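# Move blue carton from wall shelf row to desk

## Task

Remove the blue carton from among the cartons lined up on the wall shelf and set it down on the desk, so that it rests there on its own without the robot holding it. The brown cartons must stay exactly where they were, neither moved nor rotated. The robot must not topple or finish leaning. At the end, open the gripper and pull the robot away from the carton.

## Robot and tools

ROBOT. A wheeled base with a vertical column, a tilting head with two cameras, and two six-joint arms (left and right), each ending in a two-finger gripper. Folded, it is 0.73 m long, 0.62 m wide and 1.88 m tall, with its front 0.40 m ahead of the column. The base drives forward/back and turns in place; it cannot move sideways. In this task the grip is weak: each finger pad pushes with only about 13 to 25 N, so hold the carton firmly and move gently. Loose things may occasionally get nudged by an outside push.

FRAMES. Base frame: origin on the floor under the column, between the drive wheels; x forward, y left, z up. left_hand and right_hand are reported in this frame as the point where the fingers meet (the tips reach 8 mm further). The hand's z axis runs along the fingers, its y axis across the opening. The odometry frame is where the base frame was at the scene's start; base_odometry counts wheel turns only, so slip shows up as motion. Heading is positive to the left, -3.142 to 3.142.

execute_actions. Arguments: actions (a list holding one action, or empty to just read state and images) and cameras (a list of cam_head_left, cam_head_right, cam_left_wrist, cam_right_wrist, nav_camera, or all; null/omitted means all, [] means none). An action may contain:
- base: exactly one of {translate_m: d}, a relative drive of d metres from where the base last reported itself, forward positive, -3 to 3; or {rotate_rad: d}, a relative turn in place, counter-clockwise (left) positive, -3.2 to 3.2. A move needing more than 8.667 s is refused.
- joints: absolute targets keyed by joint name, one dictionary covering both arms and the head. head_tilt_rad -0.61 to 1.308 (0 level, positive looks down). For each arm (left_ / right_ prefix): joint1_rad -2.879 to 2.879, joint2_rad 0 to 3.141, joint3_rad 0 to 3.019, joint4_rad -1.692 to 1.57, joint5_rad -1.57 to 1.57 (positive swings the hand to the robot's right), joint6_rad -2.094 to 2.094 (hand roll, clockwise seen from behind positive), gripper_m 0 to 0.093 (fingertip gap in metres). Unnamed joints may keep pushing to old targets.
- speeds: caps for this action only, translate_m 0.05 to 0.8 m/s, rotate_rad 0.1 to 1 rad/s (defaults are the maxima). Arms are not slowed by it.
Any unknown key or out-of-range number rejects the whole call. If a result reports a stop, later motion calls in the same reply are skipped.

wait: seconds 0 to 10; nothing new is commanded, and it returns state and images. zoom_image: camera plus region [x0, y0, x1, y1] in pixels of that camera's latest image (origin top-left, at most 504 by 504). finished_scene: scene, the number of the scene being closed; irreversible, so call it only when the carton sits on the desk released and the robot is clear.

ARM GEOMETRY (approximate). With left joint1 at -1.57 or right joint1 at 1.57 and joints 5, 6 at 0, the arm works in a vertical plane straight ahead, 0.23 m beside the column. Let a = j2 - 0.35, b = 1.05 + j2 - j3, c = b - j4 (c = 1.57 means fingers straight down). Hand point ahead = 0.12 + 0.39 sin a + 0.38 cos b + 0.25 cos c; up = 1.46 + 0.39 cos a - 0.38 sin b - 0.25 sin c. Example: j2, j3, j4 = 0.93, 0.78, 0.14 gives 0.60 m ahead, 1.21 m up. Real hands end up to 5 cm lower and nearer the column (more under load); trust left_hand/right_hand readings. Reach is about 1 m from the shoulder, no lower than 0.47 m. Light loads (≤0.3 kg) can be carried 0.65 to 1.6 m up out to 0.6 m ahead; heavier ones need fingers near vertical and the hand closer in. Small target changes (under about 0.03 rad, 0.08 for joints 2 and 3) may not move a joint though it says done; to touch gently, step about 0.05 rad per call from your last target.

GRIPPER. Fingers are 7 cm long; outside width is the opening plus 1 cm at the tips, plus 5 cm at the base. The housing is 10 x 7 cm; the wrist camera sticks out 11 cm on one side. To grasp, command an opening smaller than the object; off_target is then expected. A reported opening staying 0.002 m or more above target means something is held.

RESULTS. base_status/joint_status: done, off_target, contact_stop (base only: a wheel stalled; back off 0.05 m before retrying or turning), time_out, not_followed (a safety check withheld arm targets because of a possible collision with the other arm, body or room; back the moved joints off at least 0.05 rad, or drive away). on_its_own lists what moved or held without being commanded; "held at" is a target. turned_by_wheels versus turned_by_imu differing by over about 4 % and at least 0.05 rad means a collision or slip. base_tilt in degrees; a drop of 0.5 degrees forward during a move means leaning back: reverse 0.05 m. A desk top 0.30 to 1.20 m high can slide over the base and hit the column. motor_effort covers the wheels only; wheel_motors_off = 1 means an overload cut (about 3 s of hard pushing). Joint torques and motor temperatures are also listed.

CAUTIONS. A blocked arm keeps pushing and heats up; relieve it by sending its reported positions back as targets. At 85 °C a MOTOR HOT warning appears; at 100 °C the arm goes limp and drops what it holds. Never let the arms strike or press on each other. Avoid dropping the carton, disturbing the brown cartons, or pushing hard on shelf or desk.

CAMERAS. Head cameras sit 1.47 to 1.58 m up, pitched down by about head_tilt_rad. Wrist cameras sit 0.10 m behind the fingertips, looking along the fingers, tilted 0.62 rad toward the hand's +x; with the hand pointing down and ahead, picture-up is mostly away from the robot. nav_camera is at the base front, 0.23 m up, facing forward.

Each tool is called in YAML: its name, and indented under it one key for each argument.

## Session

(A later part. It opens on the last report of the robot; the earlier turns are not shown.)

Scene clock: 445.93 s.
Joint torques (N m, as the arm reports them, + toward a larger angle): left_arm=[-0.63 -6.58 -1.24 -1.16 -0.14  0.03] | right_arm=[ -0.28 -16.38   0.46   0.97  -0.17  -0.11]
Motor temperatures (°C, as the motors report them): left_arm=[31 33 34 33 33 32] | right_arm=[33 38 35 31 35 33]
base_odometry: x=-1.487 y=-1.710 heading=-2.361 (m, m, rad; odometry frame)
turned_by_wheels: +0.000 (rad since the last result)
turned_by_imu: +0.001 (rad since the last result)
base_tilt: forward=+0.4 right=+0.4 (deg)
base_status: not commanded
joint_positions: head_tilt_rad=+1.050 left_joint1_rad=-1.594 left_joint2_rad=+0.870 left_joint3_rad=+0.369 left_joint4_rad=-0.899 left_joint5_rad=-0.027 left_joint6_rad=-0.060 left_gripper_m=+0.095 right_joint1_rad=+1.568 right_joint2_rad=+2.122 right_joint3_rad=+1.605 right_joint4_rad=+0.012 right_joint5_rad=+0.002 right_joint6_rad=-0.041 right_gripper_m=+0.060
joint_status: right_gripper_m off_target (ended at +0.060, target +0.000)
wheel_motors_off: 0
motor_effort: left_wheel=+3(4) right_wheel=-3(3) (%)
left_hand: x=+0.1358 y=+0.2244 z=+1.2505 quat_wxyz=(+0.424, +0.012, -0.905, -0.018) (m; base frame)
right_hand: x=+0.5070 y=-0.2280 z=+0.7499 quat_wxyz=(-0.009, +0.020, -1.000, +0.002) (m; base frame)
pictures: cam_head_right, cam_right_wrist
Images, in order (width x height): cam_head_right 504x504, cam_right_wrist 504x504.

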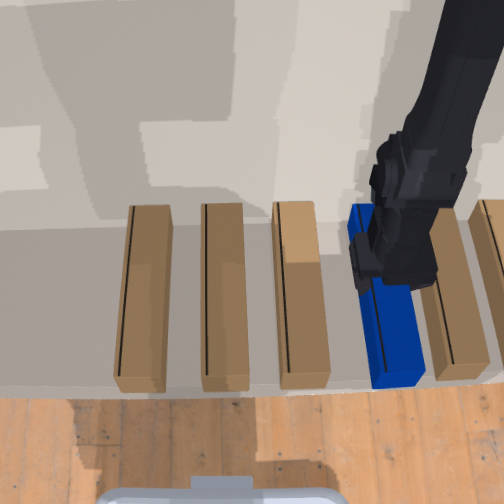

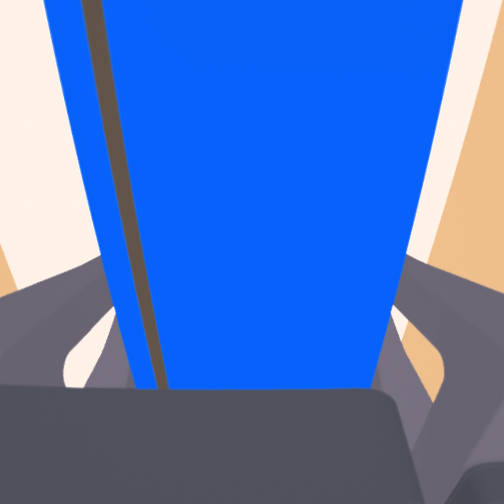

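execute_actions:
  actions:
    - {"joints": {"right_joint2_rad": 2.04, "right_joint3_rad": 1.52}}
  cameras: ["cam_head_right", "cam_right_wrist"]

Scene clock: 456.90 s.
Joint torques (N m, as the arm reports them, + toward a larger angle): left_arm=[-0.76 -6.7  -1.31 -1.1  -0.15  0.  ] | right_arm=[ -0.26 -18.01   0.4    0.93  -0.17  -0.11]
Motor temperatures (°C, as the motors report them): left_arm=[31 33 34 33 33 32] | right_arm=[33 38 35 31 35 33]
base_odometry: x=-1.487 y=-1.710 heading=-2.361 (m, m, rad; odometry frame)
turned_by_wheels: +0.000 (rad since the last result)
turned_by_imu: +0.001 (rad since the last result)
base_tilt: forward=+0.4 right=+0.4 (deg)
base_status: not commanded
joint_positions: head_tilt_rad=+1.050 left_joint1_rad=-1.594 left_joint2_rad=+0.870 left_joint3_rad=+0.369 left_joint4_rad=-0.899 left_joint5_rad=-0.027 left_joint6_rad=-0.060 left_gripper_m=+0.095 right_joint1_rad=+1.568 right_joint2_rad=+2.062 right_joint3_rad=+1.515 right_joint4_rad=+0.012 right_joint5_rad=+0.002 right_joint6_rad=-0.041 right_gripper_m=+0.060
joint_status: all done
wheel_motors_off: 0
motor_effort: left_wheel=+2(2) right_wheel=-3(4) (%)
left_hand: x=+0.1358 y=+0.2244 z=+1.2505 quat_wxyz=(+0.424, +0.012, -0.905, -0.018) (m; base frame)
right_hand: x=+0.4926 y=-0.2280 z=+0.7727 quat_wxyz=(+0.006, +0.020, -1.000, +0.002) (m; base frame)
pictures: cam_head_right, cam_right_wrist
Images, in order (width x height): cam_head_right 504x504, cam_right_wrist 504x504.

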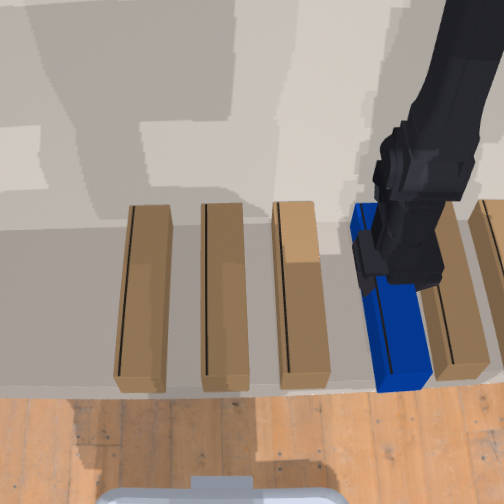

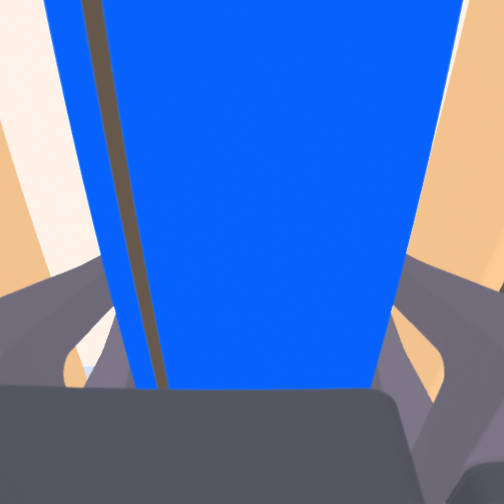

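execute_actions:
  actions:
    - {"joints": {"right_joint2_rad": 1.88, "right_joint3_rad": 1.375}}
  cameras: ["cam_head_right", "cam_right_wrist"]

Scene clock: 467.97 s.
Joint torques (N m, as the arm reports them, + toward a larger angle): left_arm=[-1.34 -6.62 -1.33 -1.24 -0.14  0.07] | right_arm=[ -0.05 -17.71   0.79   1.16  -0.13  -0.11]
Motor temperatures (°C, as the motors report them): left_arm=[31 33 34 33 33 32] | right_arm=[33 38 35 31 35 33]
base_odometry: x=-1.487 y=-1.710 heading=-2.361 (m, m, rad; odometry frame)
turned_by_wheels: +0.000 (rad since the last result)
turned_by_imu: +0.001 (rad since the last result)
base_tilt: forward=+0.4 right=+0.4 (deg)
base_status: not commanded
joint_positions: head_tilt_rad=+1.050 left_joint1_rad=-1.594 left_joint2_rad=+0.870 left_joint3_rad=+0.368 left_joint4_rad=-0.899 left_joint5_rad=-0.027 left_joint6_rad=-0.060 left_gripper_m=+0.095 right_joint1_rad=+1.568 right_joint2_rad=+1.887 right_joint3_rad=+1.371 right_joint4_rad=+0.006 right_joint5_rad=+0.000 right_joint6_rad=-0.041 right_gripper_m=+0.060
joint_status: all done
wheel_motors_off: 0
motor_effort: left_wheel=+1(4) right_wheel=-3(4) (%)
left_hand: x=+0.1356 y=+0.2244 z=+1.2506 quat_wxyz=(+0.425, +0.012, -0.905, -0.018) (m; base frame)
right_hand: x=+0.5149 y=-0.2276 z=+0.8399 quat_wxyz=(-0.007, +0.020, -1.000, +0.001) (m; base frame)
pictures: cam_head_right, cam_right_wrist
Images, in order (width x height): cam_head_right 504x504, cam_right_wrist 504x504.

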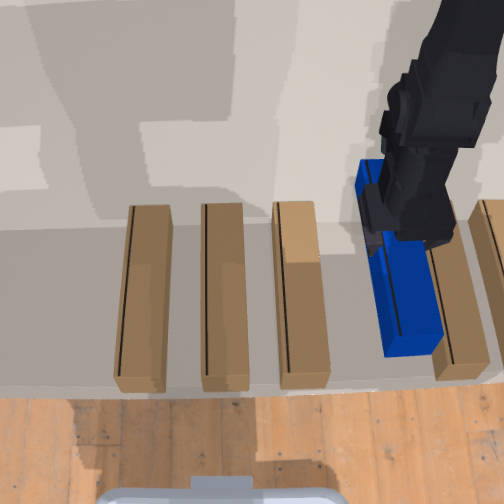

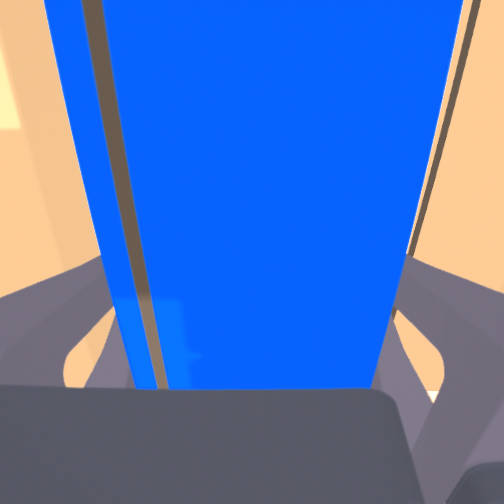

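execute_actions:
  actions:
    - {"base": {"translate_m": -0.5}, "joints": {"right_joint2_rad": 1.76, "right_joint3_rad": 1.235, "head_tilt_rad": 0.75}}
  cameras: ["cam_head_right", "cam_right_wrist"]

Scene clock: 520.10 s.
Joint torques (N m, as the arm reports them, + toward a larger angle): left_arm=[-1.5  -6.88 -0.93 -1.24 -0.09  0.1 ] | right_arm=[ -0.14 -16.7    0.45   1.06  -0.12  -0.11]
Motor temperatures (°C, as the motors report them): left_arm=[31 33 34 33 33 32] | right_arm=[33 39 35 31 35 33]
base_odometry: x=-1.131 y=-1.358 heading=-2.363 (m, m, rad; odometry frame)
turned_by_wheels: -0.002 (rad since the last result)
turned_by_imu: -0.001 (rad since the last result)
base_tilt: forward=+0.4 right=+0.4 (deg)
base_status: done
joint_positions: head_tilt_rad=+0.766 left_joint1_rad=-1.594 left_joint2_rad=+0.870 left_joint3_rad=+0.364 left_joint4_rad=-0.899 left_joint5_rad=-0.027 left_joint6_rad=-0.060 left_gripper_m=+0.095 right_joint1_rad=+1.569 right_joint2_rad=+1.761 right_joint3_rad=+1.234 right_joint4_rad=+0.009 right_joint5_rad=+0.000 right_joint6_rad=-0.041 right_gripper_m=+0.060
joint_status: all done
wheel_motors_off: 0
motor_effort: left_wheel=-1(54) right_wheel=+0(60) (%)
left_hand: x=+0.1333 y=+0.2244 z=+1.2513 quat_wxyz=(+0.426, +0.012, -0.904, -0.018) (m; base frame)
right_hand: x=+0.5040 y=-0.2269 z=+0.8882 quat_wxyz=(-0.003, +0.020, -1.000, +0.001) (m; base frame)
pictures: cam_head_right, cam_right_wrist
Images, in order (width x height): cam_head_right 504x504, cam_right_wrist 504x504.

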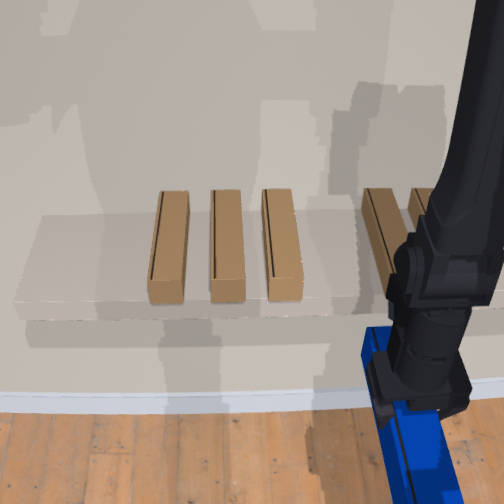

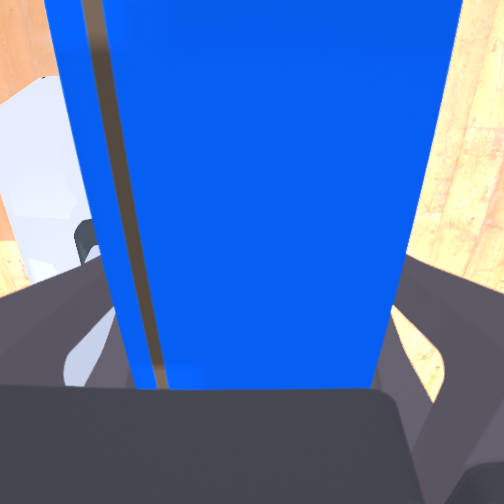

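execute_actions:
  actions:
    - {"base": {"rotate_rad": -2.96}, "joints": {"head_tilt_rad": 0.4}}
  cameras: ["cam_head_left", "cam_right_wrist", "nav_camera"]

Scene clock: 534.00 s.
Joint torques (N m, as the arm reports them, + toward a larger angle): left_arm=[-0.96 -6.86 -1.19 -0.97 -0.16  0.02] | right_arm=[  0.   -16.84   0.44   1.05  -0.12  -0.11]
Motor temperatures (°C, as the motors report them): left_arm=[31 33 34 33 33 32] | right_arm=[33 39 35 31 35 33]
base_odometry: x=-1.131 y=-1.358 heading=+0.962 (m, m, rad; odometry frame)
turned_by_wheels: -2.958 (rad since the last result)
turned_by_imu: -2.950 (rad since the last result)
base_tilt: forward=+0.4 right=+0.4 (deg)
base_status: done
joint_positions: head_tilt_rad=+0.419 left_joint1_rad=-1.594 left_joint2_rad=+0.870 left_joint3_rad=+0.367 left_joint4_rad=-0.899 left_joint5_rad=-0.027 left_joint6_rad=-0.060 left_gripper_m=+0.095 right_joint1_rad=+1.566 right_joint2_rad=+1.761 right_joint3_rad=+1.234 right_joint4_rad=+0.009 right_joint5_rad=+0.000 right_joint6_rad=-0.041 right_gripper_m=+0.060
joint_status: all done
wheel_motors_off: 0
motor_effort: left_wheel=+7(57) right_wheel=-9(45) (%)
left_hand: x=+0.1350 y=+0.2244 z=+1.2508 quat_wxyz=(+0.425, +0.012, -0.905, -0.018) (m; base frame)
right_hand: x=+0.5040 y=-0.2290 z=+0.8882 quat_wxyz=(-0.003, +0.019, -1.000, +0.002) (m; base frame)
pictures: cam_head_left, cam_right_wrist, nav_camera
Images, in order (width x height): cam_head_left 504x504, cam_right_wrist 504x504, nav_camera 504x504.

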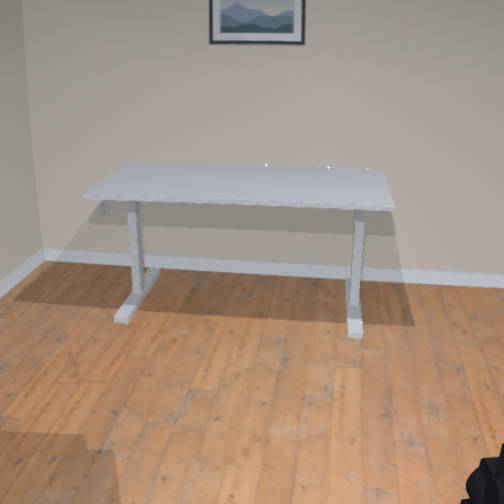

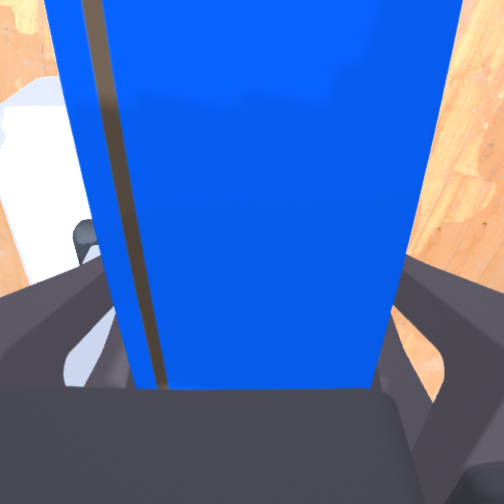

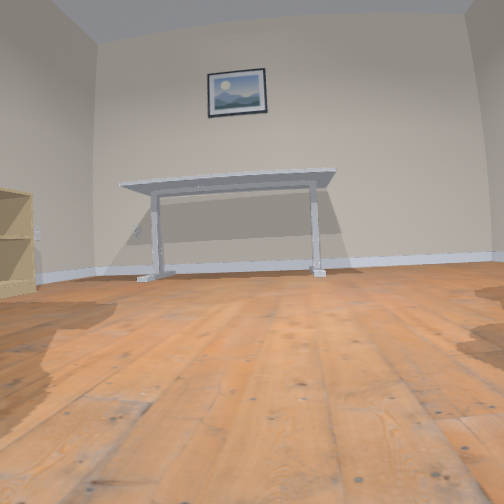

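execute_actions:
  actions:
    - {"base": {"translate_m": 2.5}, "joints": {"head_tilt_rad": 0.95}}
  cameras: ["cam_head_left", "cam_head_right", "cam_right_wrist", "nav_camera"]

Scene clock: 554.10 s.
Joint torques (N m, as the arm reports them, + toward a larger angle): left_arm=[-1.32 -6.74 -1.31 -1.36 -0.12  0.07] | right_arm=[  0.   -16.47   0.26   1.06  -0.12  -0.11]
Motor temperatures (°C, as the motors report them): left_arm=[31 33 34 33 33 32] | right_arm=[33 39 35 31 35 33]
base_odometry: x=+0.298 y=+0.693 heading=+0.962 (m, m, rad; odometry frame)
turned_by_wheels: +0.000 (rad since the last result)
turned_by_imu: +0.003 (rad since the last result)
base_tilt: forward=+0.4 right=+0.4 (deg)
base_status: done
joint_positions: head_tilt_rad=+0.951 left_joint1_rad=-1.594 left_joint2_rad=+0.870 left_joint3_rad=+0.368 left_joint4_rad=-0.899 left_joint5_rad=-0.027 left_joint6_rad=-0.060 left_gripper_m=+0.095 right_joint1_rad=+1.566 right_joint2_rad=+1.761 right_joint3_rad=+1.236 right_joint4_rad=+0.009 right_joint5_rad=+0.000 right_joint6_rad=-0.041 right_gripper_m=+0.060
joint_status: all done
wheel_motors_off: 0
motor_effort: left_wheel=+0(63) right_wheel=+0(49) (%)
left_hand: x=+0.1356 y=+0.2244 z=+1.2506 quat_wxyz=(+0.425, +0.012, -0.905, -0.018) (m; base frame)
right_hand: x=+0.5052 y=-0.2290 z=+0.8882 quat_wxyz=(-0.004, +0.019, -1.000, +0.002) (m; base frame)
pictures: cam_head_left, cam_head_right, cam_right_wrist, nav_camera
Images, in order (width x height): cam_head_left 504x504, cam_head_right 504x504, cam_right_wrist 504x504, nav_camera 504x504.

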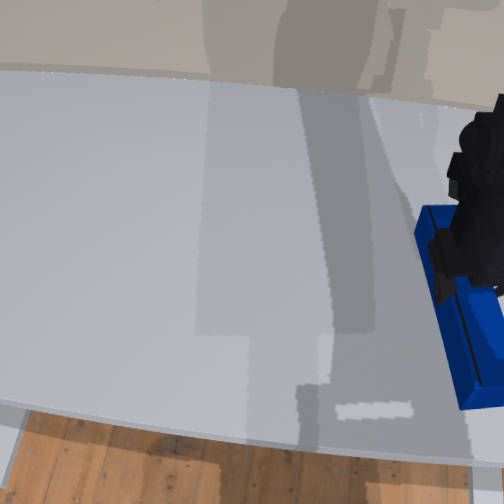

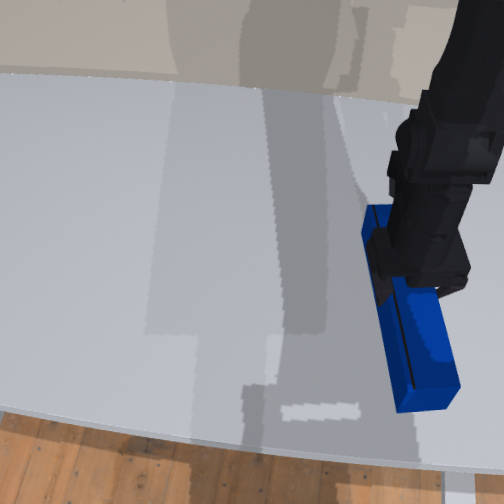

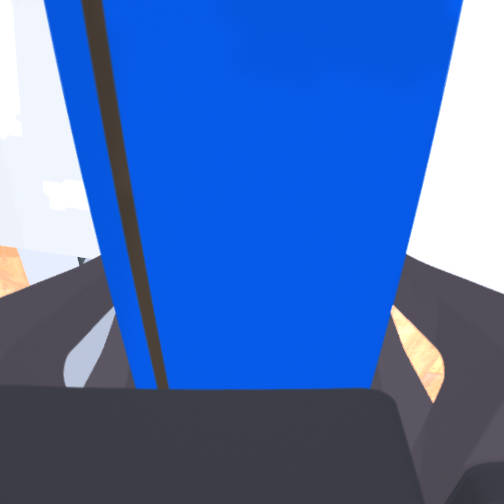

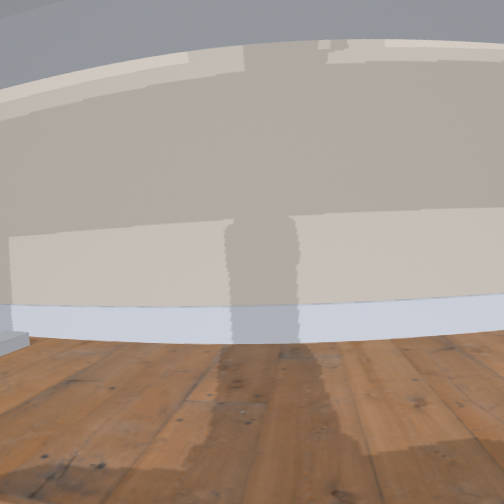

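execute_actions:
  actions:
    - {"base": {"translate_m": 0.11}, "joints": {"right_joint2_rad": 1.93, "right_joint3_rad": 1.40}, "speeds": {"translate_m": 0.3}}
  cameras: ["cam_head_left", "cam_head_right", "cam_right_wrist"]

Scene clock: 590.37 s.
Joint torques (N m, as the arm reports them, + toward a larger angle): left_arm=[-0.52 -6.94 -1.34 -1.2  -0.16  0.04] | right_arm=[ -0.03 -16.99   0.18   1.05  -0.12  -0.11]
Motor temperatures (°C, as the motors report them): left_arm=[31 33 34 33 33 32] | right_arm=[33 39 35 31 35 33]
base_odometry: x=+0.361 y=+0.783 heading=+0.962 (m, m, rad; odometry frame)
turned_by_wheels: +0.000 (rad since the last result)
turned_by_imu: +0.001 (rad since the last result)
base_tilt: forward=+0.4 right=+0.4 (deg)
base_status: done
joint_positions: head_tilt_rad=+0.951 left_joint1_rad=-1.594 left_joint2_rad=+0.870 left_joint3_rad=+0.369 left_joint4_rad=-0.899 left_joint5_rad=-0.027 left_joint6_rad=-0.060 left_gripper_m=+0.095 right_joint1_rad=+1.566 right_joint2_rad=+1.930 right_joint3_rad=+1.402 right_joint4_rad=+0.009 right_joint5_rad=+0.000 right_joint6_rad=-0.041 right_gripper_m=+0.060
joint_status: all done
wheel_motors_off: 0
motor_effort: left_wheel=+2(34) right_wheel=+0(31) (%)
left_hand: x=+0.1362 y=+0.2244 z=+1.2504 quat_wxyz=(+0.424, +0.012, -0.905, -0.018) (m; base frame)
right_hand: x=+0.5084 y=-0.2293 z=+0.8235 quat_wxyz=(-0.002, +0.019, -1.000, +0.002) (m; base frame)
pictures: cam_head_left, cam_head_right, cam_right_wrist
Images, in order (width x height): cam_head_left 504x504, cam_head_right 504x504, cam_right_wrist 504x504.

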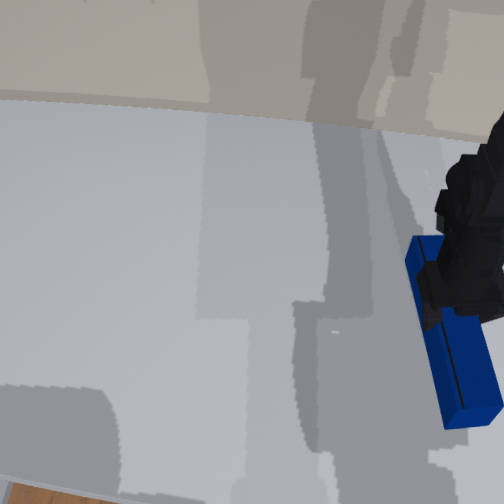

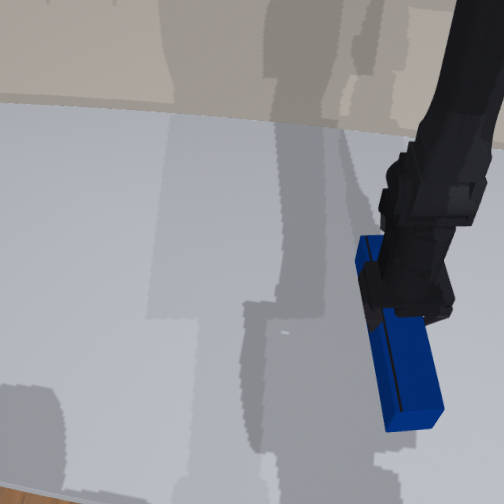

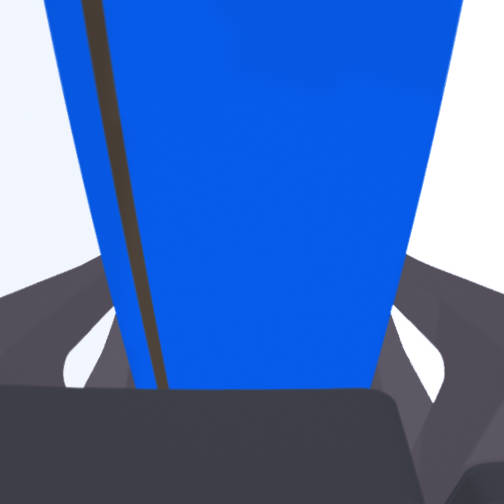

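zoom_image:
  camera: "cam_head_right"
  region: [330, 330, 480, 480]

zoom_image:
  camera: "cam_head_left"
  region: [354, 330, 504, 480]

Region (330, 330, 480, 480) of cam_head_right's 504x504 image, scaled by 3.360, with more detail than that image has.

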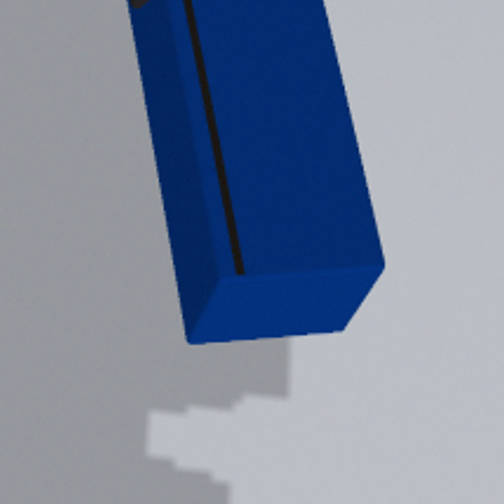

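Region (354, 330, 504, 480) of cam_head_left's 504x504 image, scaled by 3.360, with more detail than that image has.

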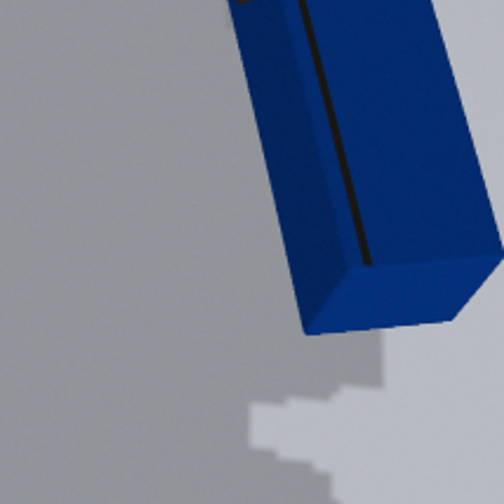

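execute_actions:
  actions:
    - {"joints": {"right_joint2_rad": 2.11, "right_joint3_rad": 1.585}}
  cameras: ["cam_head_left", "cam_head_right", "cam_right_wrist"]

Scene clock: 668.60 s.
Joint torques (N m, as the arm reports them, + toward a larger angle): left_arm=[-1.25 -6.79 -1.32 -1.3  -0.1   0.09] | right_arm=[ -0.17 -16.95   0.54   1.01  -0.12  -0.11]
Motor temperatures (°C, as the motors report them): left_arm=[31 33 34 33 33 32] | right_arm=[33 39 35 31 35 33]
base_odometry: x=+0.361 y=+0.783 heading=+0.962 (m, m, rad; odometry frame)
turned_by_wheels: +0.000 (rad since the last result)
turned_by_imu: +0.001 (rad since the last result)
base_tilt: forward=+0.4 right=+0.4 (deg)
base_status: not commanded
joint_positions: head_tilt_rad=+0.951 left_joint1_rad=-1.594 left_joint2_rad=+0.870 left_joint3_rad=+0.369 left_joint4_rad=-0.899 left_joint5_rad=-0.027 left_joint6_rad=-0.060 left_gripper_m=+0.095 right_joint1_rad=+1.566 right_joint2_rad=+2.110 right_joint3_rad=+1.583 right_joint4_rad=+0.010 right_joint5_rad=+0.000 right_joint6_rad=-0.041 right_gripper_m=+0.060
joint_status: all done
wheel_motors_off: 0
motor_effort: left_wheel=+1(2) right_wheel=-1(1) (%)
left_hand: x=+0.1362 y=+0.2244 z=+1.2504 quat_wxyz=(+0.424, +0.012, -0.905, -0.018) (m; base frame)
right_hand: x=+0.5021 y=-0.2296 z=+0.7546 quat_wxyz=(-0.004, +0.019, -1.000, +0.002) (m; base frame)
pictures: cam_head_left, cam_head_right, cam_right_wrist
Images, in order (width x height): cam_head_left 504x504, cam_head_right 504x504, cam_right_wrist 504x504.

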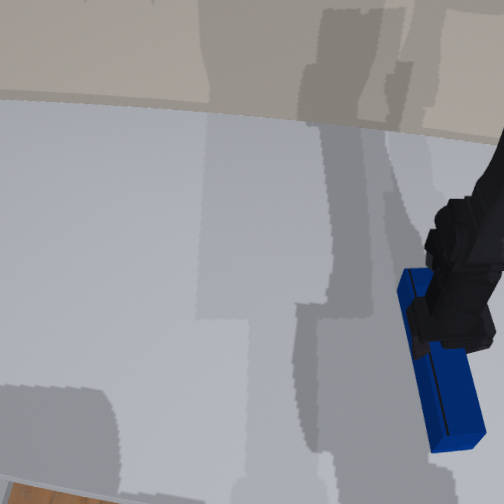

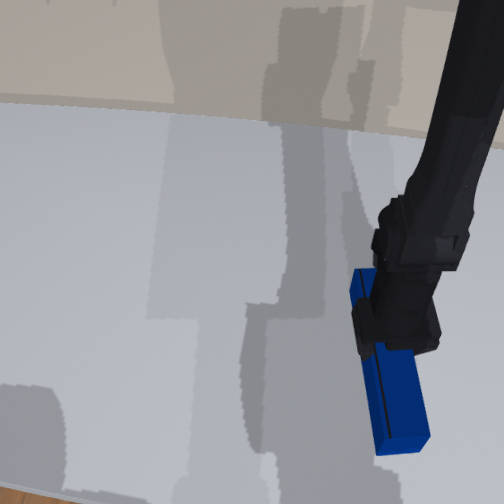

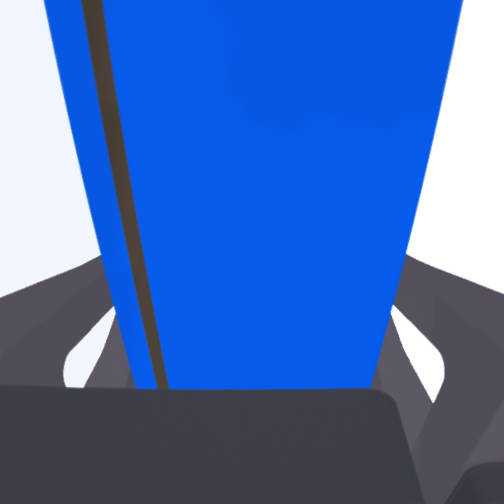

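zoom_image:
  camera: "cam_head_right"
  region: [340, 404, 440, 504]

zoom_image:
  camera: "cam_head_left"
  region: [394, 404, 494, 504]

Region (340, 404, 440, 504) of cam_head_right's 504x504 image, scaled by 5.040, with more detail than that image has.

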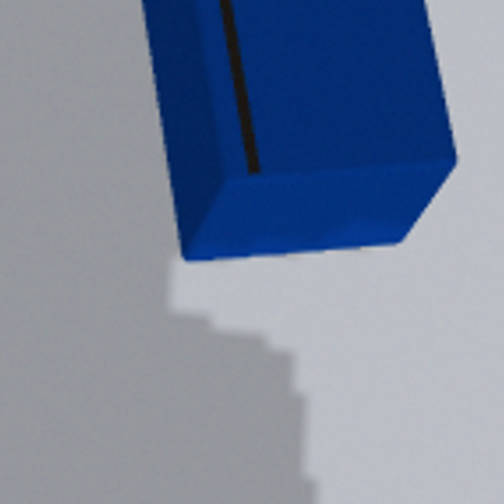

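Region (394, 404, 494, 504) of cam_head_left's 504x504 image, scaled by 5.040, with more detail than that image has.

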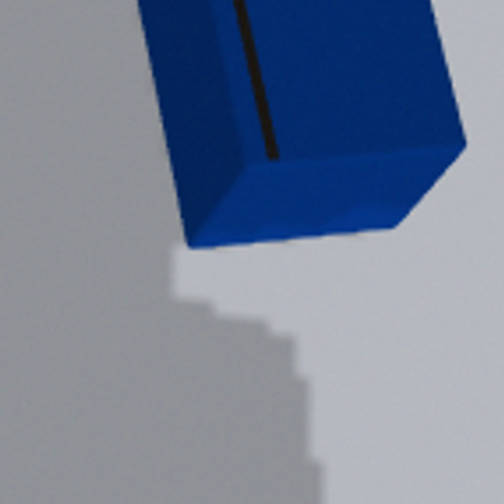

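execute_actions:
  actions:
    - {"joints": {"right_joint2_rad": 2.15, "right_joint3_rad": 1.625}}
  cameras: ["cam_head_right", "cam_right_wrist"]

Scene clock: 693.77 s.
Joint torques (N m, as the arm reports them, + toward a larger angle): left_arm=[-1.63 -6.95 -1.27 -1.   -0.12  0.07] | right_arm=[ -0.11 -15.53   0.69   1.06  -0.12  -0.1 ]
Motor temperatures (°C, as the motors report them): left_arm=[31 33 34 33 33 32] | right_arm=[33 39 35 31 35 33]
base_odometry: x=+0.361 y=+0.783 heading=+0.962 (m, m, rad; odometry frame)
turned_by_wheels: +0.000 (rad since the last result)
turned_by_imu: +0.001 (rad since the last result)
base_tilt: forward=+0.4 right=+0.4 (deg)
base_status: not commanded
joint_positions: head_tilt_rad=+0.951 left_joint1_rad=-1.594 left_joint2_rad=+0.870 left_joint3_rad=+0.369 left_joint4_rad=-0.899 left_joint5_rad=-0.027 left_joint6_rad=-0.060 left_gripper_m=+0.095 right_joint1_rad=+1.566 right_joint2_rad=+2.128 right_joint3_rad=+1.623 right_joint4_rad=+0.010 right_joint5_rad=+0.000 right_joint6_rad=-0.041 right_gripper_m=+0.060
joint_status: all done
wheel_motors_off: 0
motor_effort: left_wheel=+1(2) right_wheel=+0(1) (%)
left_hand: x=+0.1362 y=+0.2244 z=+1.2504 quat_wxyz=(+0.424, +0.012, -0.905, -0.018) (m; base frame)
right_hand: x=+0.5141 y=-0.2297 z=+0.7480 quat_wxyz=(-0.014, +0.019, -1.000, +0.003) (m; base frame)
pictures: cam_head_right, cam_right_wrist
Images, in order (width x height): cam_head_right 504x504, cam_right_wrist 504x504.

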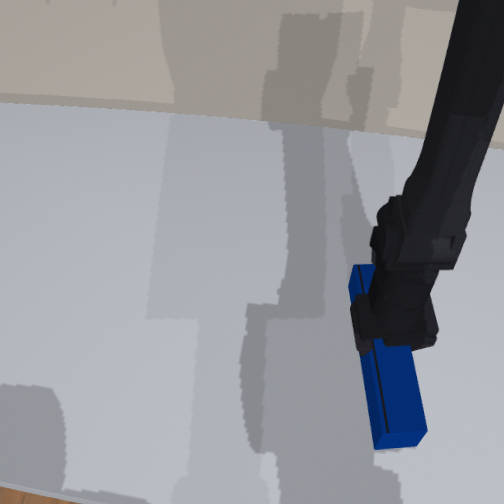

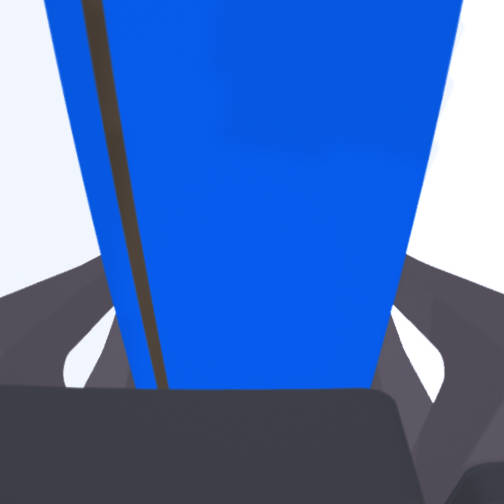

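execute_actions:
  actions:
    - {"joints": {"right_joint2_rad": 2.18, "right_joint3_rad": 1.635}}
  cameras: ["cam_head_right", "cam_right_wrist"]

Scene clock: 706.33 s.
Joint torques (N m, as the arm reports them, + toward a larger angle): left_arm=[-1.05 -6.83 -1.27 -1.2  -0.18  0.01] | right_arm=[ -0.09 -13.6    1.05   1.04  -0.12  -0.11]
Motor temperatures (°C, as the motors report them): left_arm=[31 33 34 33 33 32] | right_arm=[33 39 35 31 35 33]
base_odometry: x=+0.361 y=+0.783 heading=+0.962 (m, m, rad; odometry frame)
turned_by_wheels: +0.000 (rad since the last result)
turned_by_imu: +0.001 (rad since the last result)
base_tilt: forward=+0.5 right=+0.4 (deg)
base_status: not commanded
joint_positions: head_tilt_rad=+0.951 left_joint1_rad=-1.594 left_joint2_rad=+0.870 left_joint3_rad=+0.369 left_joint4_rad=-0.899 left_joint5_rad=-0.027 left_joint6_rad=-0.060 left_gripper_m=+0.095 right_joint1_rad=+1.566 right_joint2_rad=+2.133 right_joint3_rad=+1.627 right_joint4_rad=+0.010 right_joint5_rad=+0.000 right_joint6_rad=-0.041 right_gripper_m=+0.060
joint_status: all done
wheel_motors_off: 0
motor_effort: left_wheel=+1(1) right_wheel=+0(1) (%)
left_hand: x=+0.1362 y=+0.2244 z=+1.2504 quat_wxyz=(+0.424, +0.012, -0.905, -0.018) (m; base frame)
right_hand: x=+0.5132 y=-0.2296 z=+0.7459 quat_wxyz=(-0.014, +0.019, -1.000, +0.002) (m; base frame)
pictures: cam_head_right, cam_right_wrist
Images, in order (width x height): cam_head_right 504x504, cam_right_wrist 504x504.

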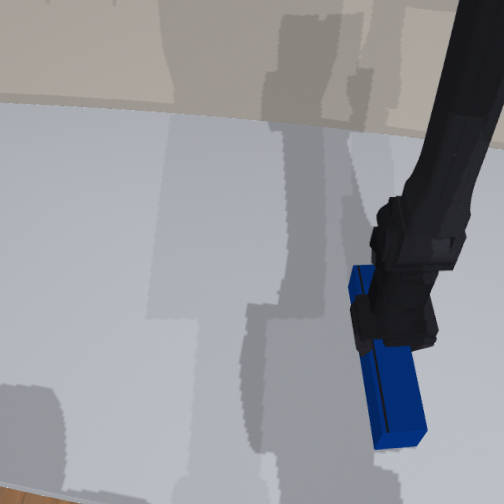

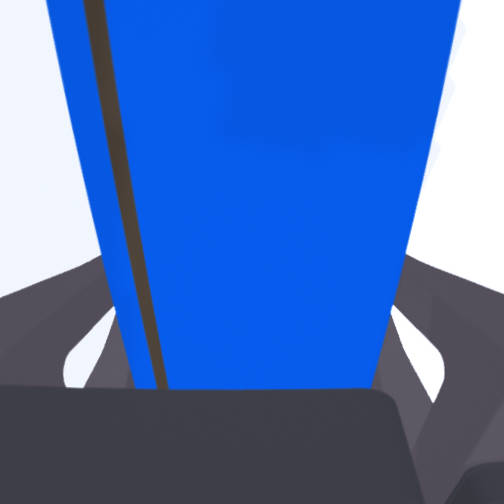

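The carton is resting on the desk. I'll release the push, open the gripper, then lift away.

execute_actions:
  actions:
    - {"joints": {"right_joint2_rad": 2.133, "right_joint3_rad": 1.627, "right_gripper_m": 0.093}}
  cameras: ["cam_right_wrist"]

execute_actions:
  actions:
    - {"joints": {"right_joint2_rad": 1.8, "right_joint3_rad": 1.28}}
  cameras: ["cam_head_right", "cam_right_wrist"]

Scene clock: 724.10 s.
Joint torques (N m, as the arm reports them, + toward a larger angle): left_arm=[-1.06 -6.82 -1.36 -1.27 -0.15  0.04] | right_arm=[ -0.18 -17.36   0.48   0.91  -0.12  -0.1 ]
Motor temperatures (°C, as the motors report them): left_arm=[31 33 34 33 33 32] | right_arm=[33 39 35 31 35 33]
base_odometry: x=+0.361 y=+0.783 heading=+0.962 (m, m, rad; odometry frame)
turned_by_wheels: +0.000 (rad since the last result)
turned_by_imu: +0.001 (rad since the last result)
base_tilt: forward=+0.4 right=+0.4 (deg)
base_status: not commanded
joint_positions: head_tilt_rad=+0.951 left_joint1_rad=-1.594 left_joint2_rad=+0.870 left_joint3_rad=+0.369 left_joint4_rad=-0.899 left_joint5_rad=-0.027 left_joint6_rad=-0.060 left_gripper_m=+0.095 right_joint1_rad=+1.566 right_joint2_rad=+2.133 right_joint3_rad=+1.627 right_joint4_rad=+0.010 right_joint5_rad=+0.000 right_joint6_rad=-0.041 right_gripper_m=+0.093
joint_status: all done
wheel_motors_off: 0
motor_effort: left_wheel=+0(0) right_wheel=-1(1) (%)
left_hand: x=+0.1362 y=+0.2244 z=+1.2504 quat_wxyz=(+0.424, +0.012, -0.905, -0.018) (m; base frame)
right_hand: x=+0.5137 y=-0.2296 z=+0.7462 quat_wxyz=(-0.014, +0.019, -1.000, +0.002) (m; base frame)
pictures: cam_right_wrist
Images, in order (width x height): cam_right_wrist 504x504.

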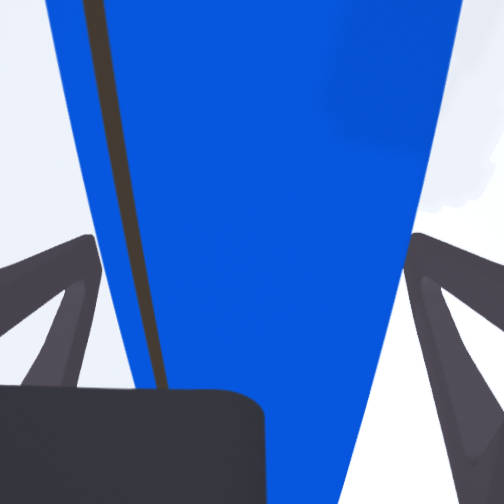

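Scene clock: 725.27 s.
Joint torques (N m, as the arm reports them, + toward a larger angle): left_arm=[-0.62 -6.93 -1.3  -1.28 -0.16  0.03] | right_arm=[  0.03 -15.78   0.34   1.04  -0.11  -0.11]
Motor temperatures (°C, as the motors report them): left_arm=[31 33 34 33 33 32] | right_arm=[33 39 35 31 35 33]
base_odometry: x=+0.361 y=+0.783 heading=+0.962 (m, m, rad; odometry frame)
turned_by_wheels: +0.000 (rad since the last result)
turned_by_imu: +0.000 (rad since the last result)
base_tilt: forward=+0.4 right=+0.4 (deg)
base_status: not commanded
joint_positions: head_tilt_rad=+0.951 left_joint1_rad=-1.594 left_joint2_rad=+0.870 left_joint3_rad=+0.369 left_joint4_rad=-0.899 left_joint5_rad=-0.027 left_joint6_rad=-0.060 left_gripper_m=+0.095 right_joint1_rad=+1.566 right_joint2_rad=+1.778 right_joint3_rad=+1.285 right_joint4_rad=+0.011 right_joint5_rad=+0.000 right_joint6_rad=-0.041 right_gripper_m=+0.093
joint_status: all done
wheel_motors_off: 0
motor_effort: left_wheel=-1(1) right_wheel=-1(1) (%)
left_hand: x=+0.1362 y=+0.2244 z=+1.2504 quat_wxyz=(+0.424, +0.012, -0.905, -0.018) (m; base frame)
right_hand: x=+0.5264 y=-0.2291 z=+0.8819 quat_wxyz=(-0.020, +0.019, -1.000, +0.003) (m; base frame)
pictures: cam_head_right, cam_right_wrist
Images, in order (width x height): cam_head_right 504x504, cam_right_wrist 504x504.

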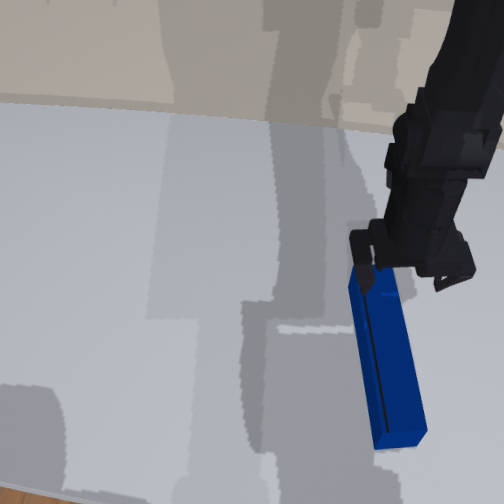

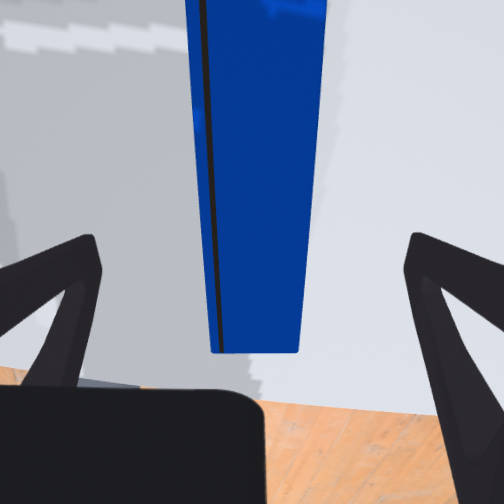

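execute_actions:
  actions:
    - {"base": {"translate_m": -0.6}, "joints": {"right_joint2_rad": 0.873, "right_joint3_rad": 0.423, "right_joint4_rad": -0.97, "right_joint6_rad": 0.0, "head_tilt_rad": 0.7}}

Scene clock: 739.17 s.
Joint torques (N m, as the arm reports them, + toward a larger angle): left_arm=[-1.38 -6.72 -0.99 -1.19 -0.07  0.04] | right_arm=[ 0.33 -8.39 -0.06 -1.03 -0.11  0.07]
Motor temperatures (°C, as the motors report them): left_arm=[31 33 34 33 33 32] | right_arm=[33 39 35 31 35 33]
base_odometry: x=+0.018 y=+0.291 heading=+0.965 (m, m, rad; odometry frame)
turned_by_wheels: +0.003 (rad since the last result)
turned_by_imu: +0.003 (rad since the last result)
base_tilt: forward=+0.5 right=+0.4 (deg)
base_status: done
joint_positions: head_tilt_rad=+0.716 left_joint1_rad=-1.594 left_joint2_rad=+0.869 left_joint3_rad=+0.364 left_joint4_rad=-0.899 left_joint5_rad=-0.027 left_joint6_rad=-0.060 left_gripper_m=+0.095 right_joint1_rad=+1.566 right_joint2_rad=+0.881 right_joint3_rad=+0.419 right_joint4_rad=-0.962 right_joint5_rad=+0.000 right_joint6_rad=-0.006 right_gripper_m=+0.093
joint_status: all done
wheel_motors_off: 0
motor_effort: left_wheel=+0(49) right_wheel=-1(36) (%)
left_hand: x=+0.1335 y=+0.2244 z=+1.2513 quat_wxyz=(+0.426, +0.012, -0.905, -0.018) (m; base frame)
right_hand: x=+0.1509 y=-0.2265 z=+1.2534 quat_wxyz=(+0.435, +0.000, -0.900, +0.000) (m; base frame)
pictures: cam_head_left, cam_head_right, cam_left_wrist, cam_right_wrist, nav_camera
Images, in order (width x height): cam_head_left 504x504, cam_head_right 504x504, cam_left_wrist 504x504, cam_right_wrist 504x504, nav_camera 504x504.

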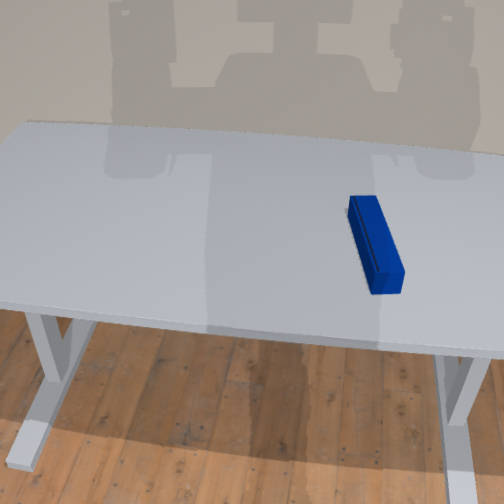

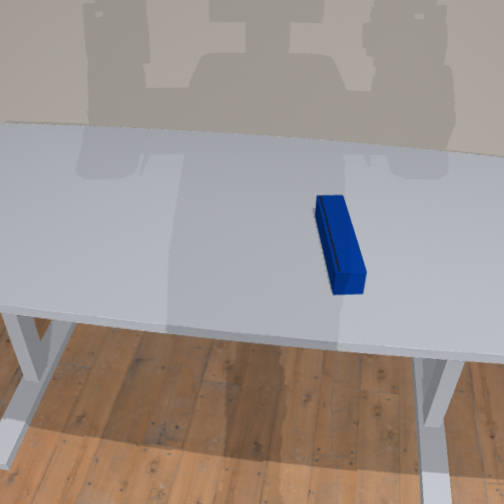

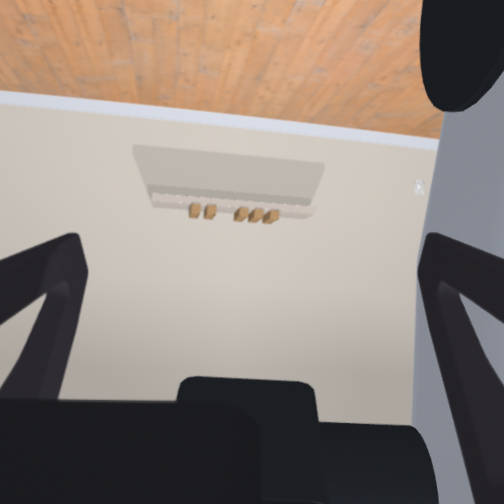

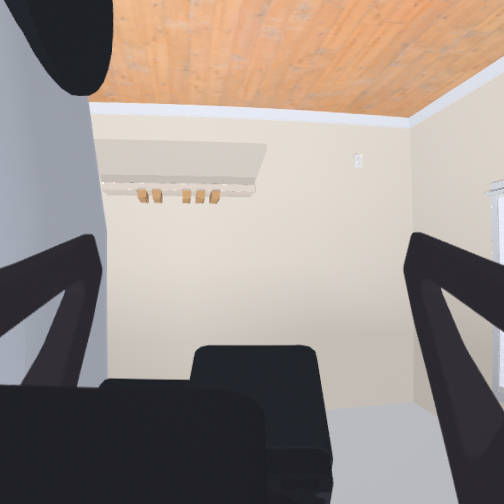

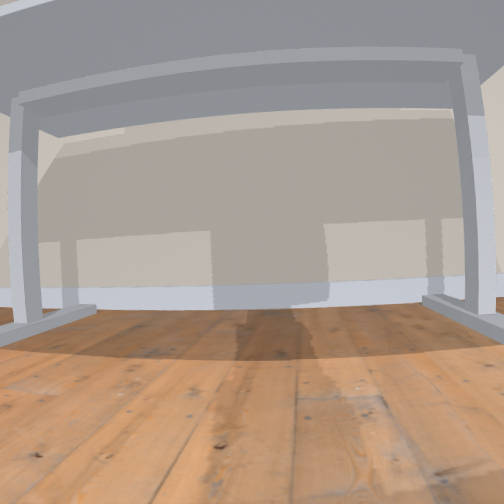

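zoom_image:
  camera: "cam_left_wrist"
  region: [170, 185, 300, 235]

zoom_image:
  camera: "cam_right_wrist"
  region: [120, 170, 240, 220]

Region (170, 185, 300, 235) of cam_left_wrist's 504x504 image, scaled by 3.877, with more detail than that image has; it fills the top 194 rows of this view, and the rest is white.

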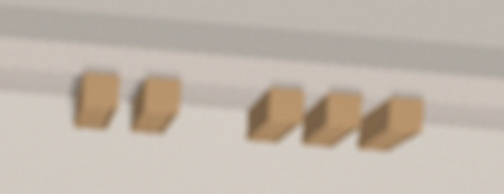

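Region (120, 170, 240, 220) of cam_right_wrist's 504x504 image, scaled by 4.200, with more detail than that image has; it fills the top 210 rows of this view, and the rest is white.

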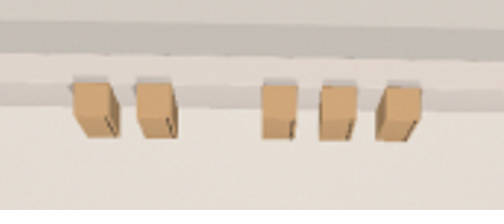

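The blue carton is on the desk, the five brown cartons look undisturbed, and the robot is clear.

finished_scene:
  scene: 1

The scene is finished: the task was done.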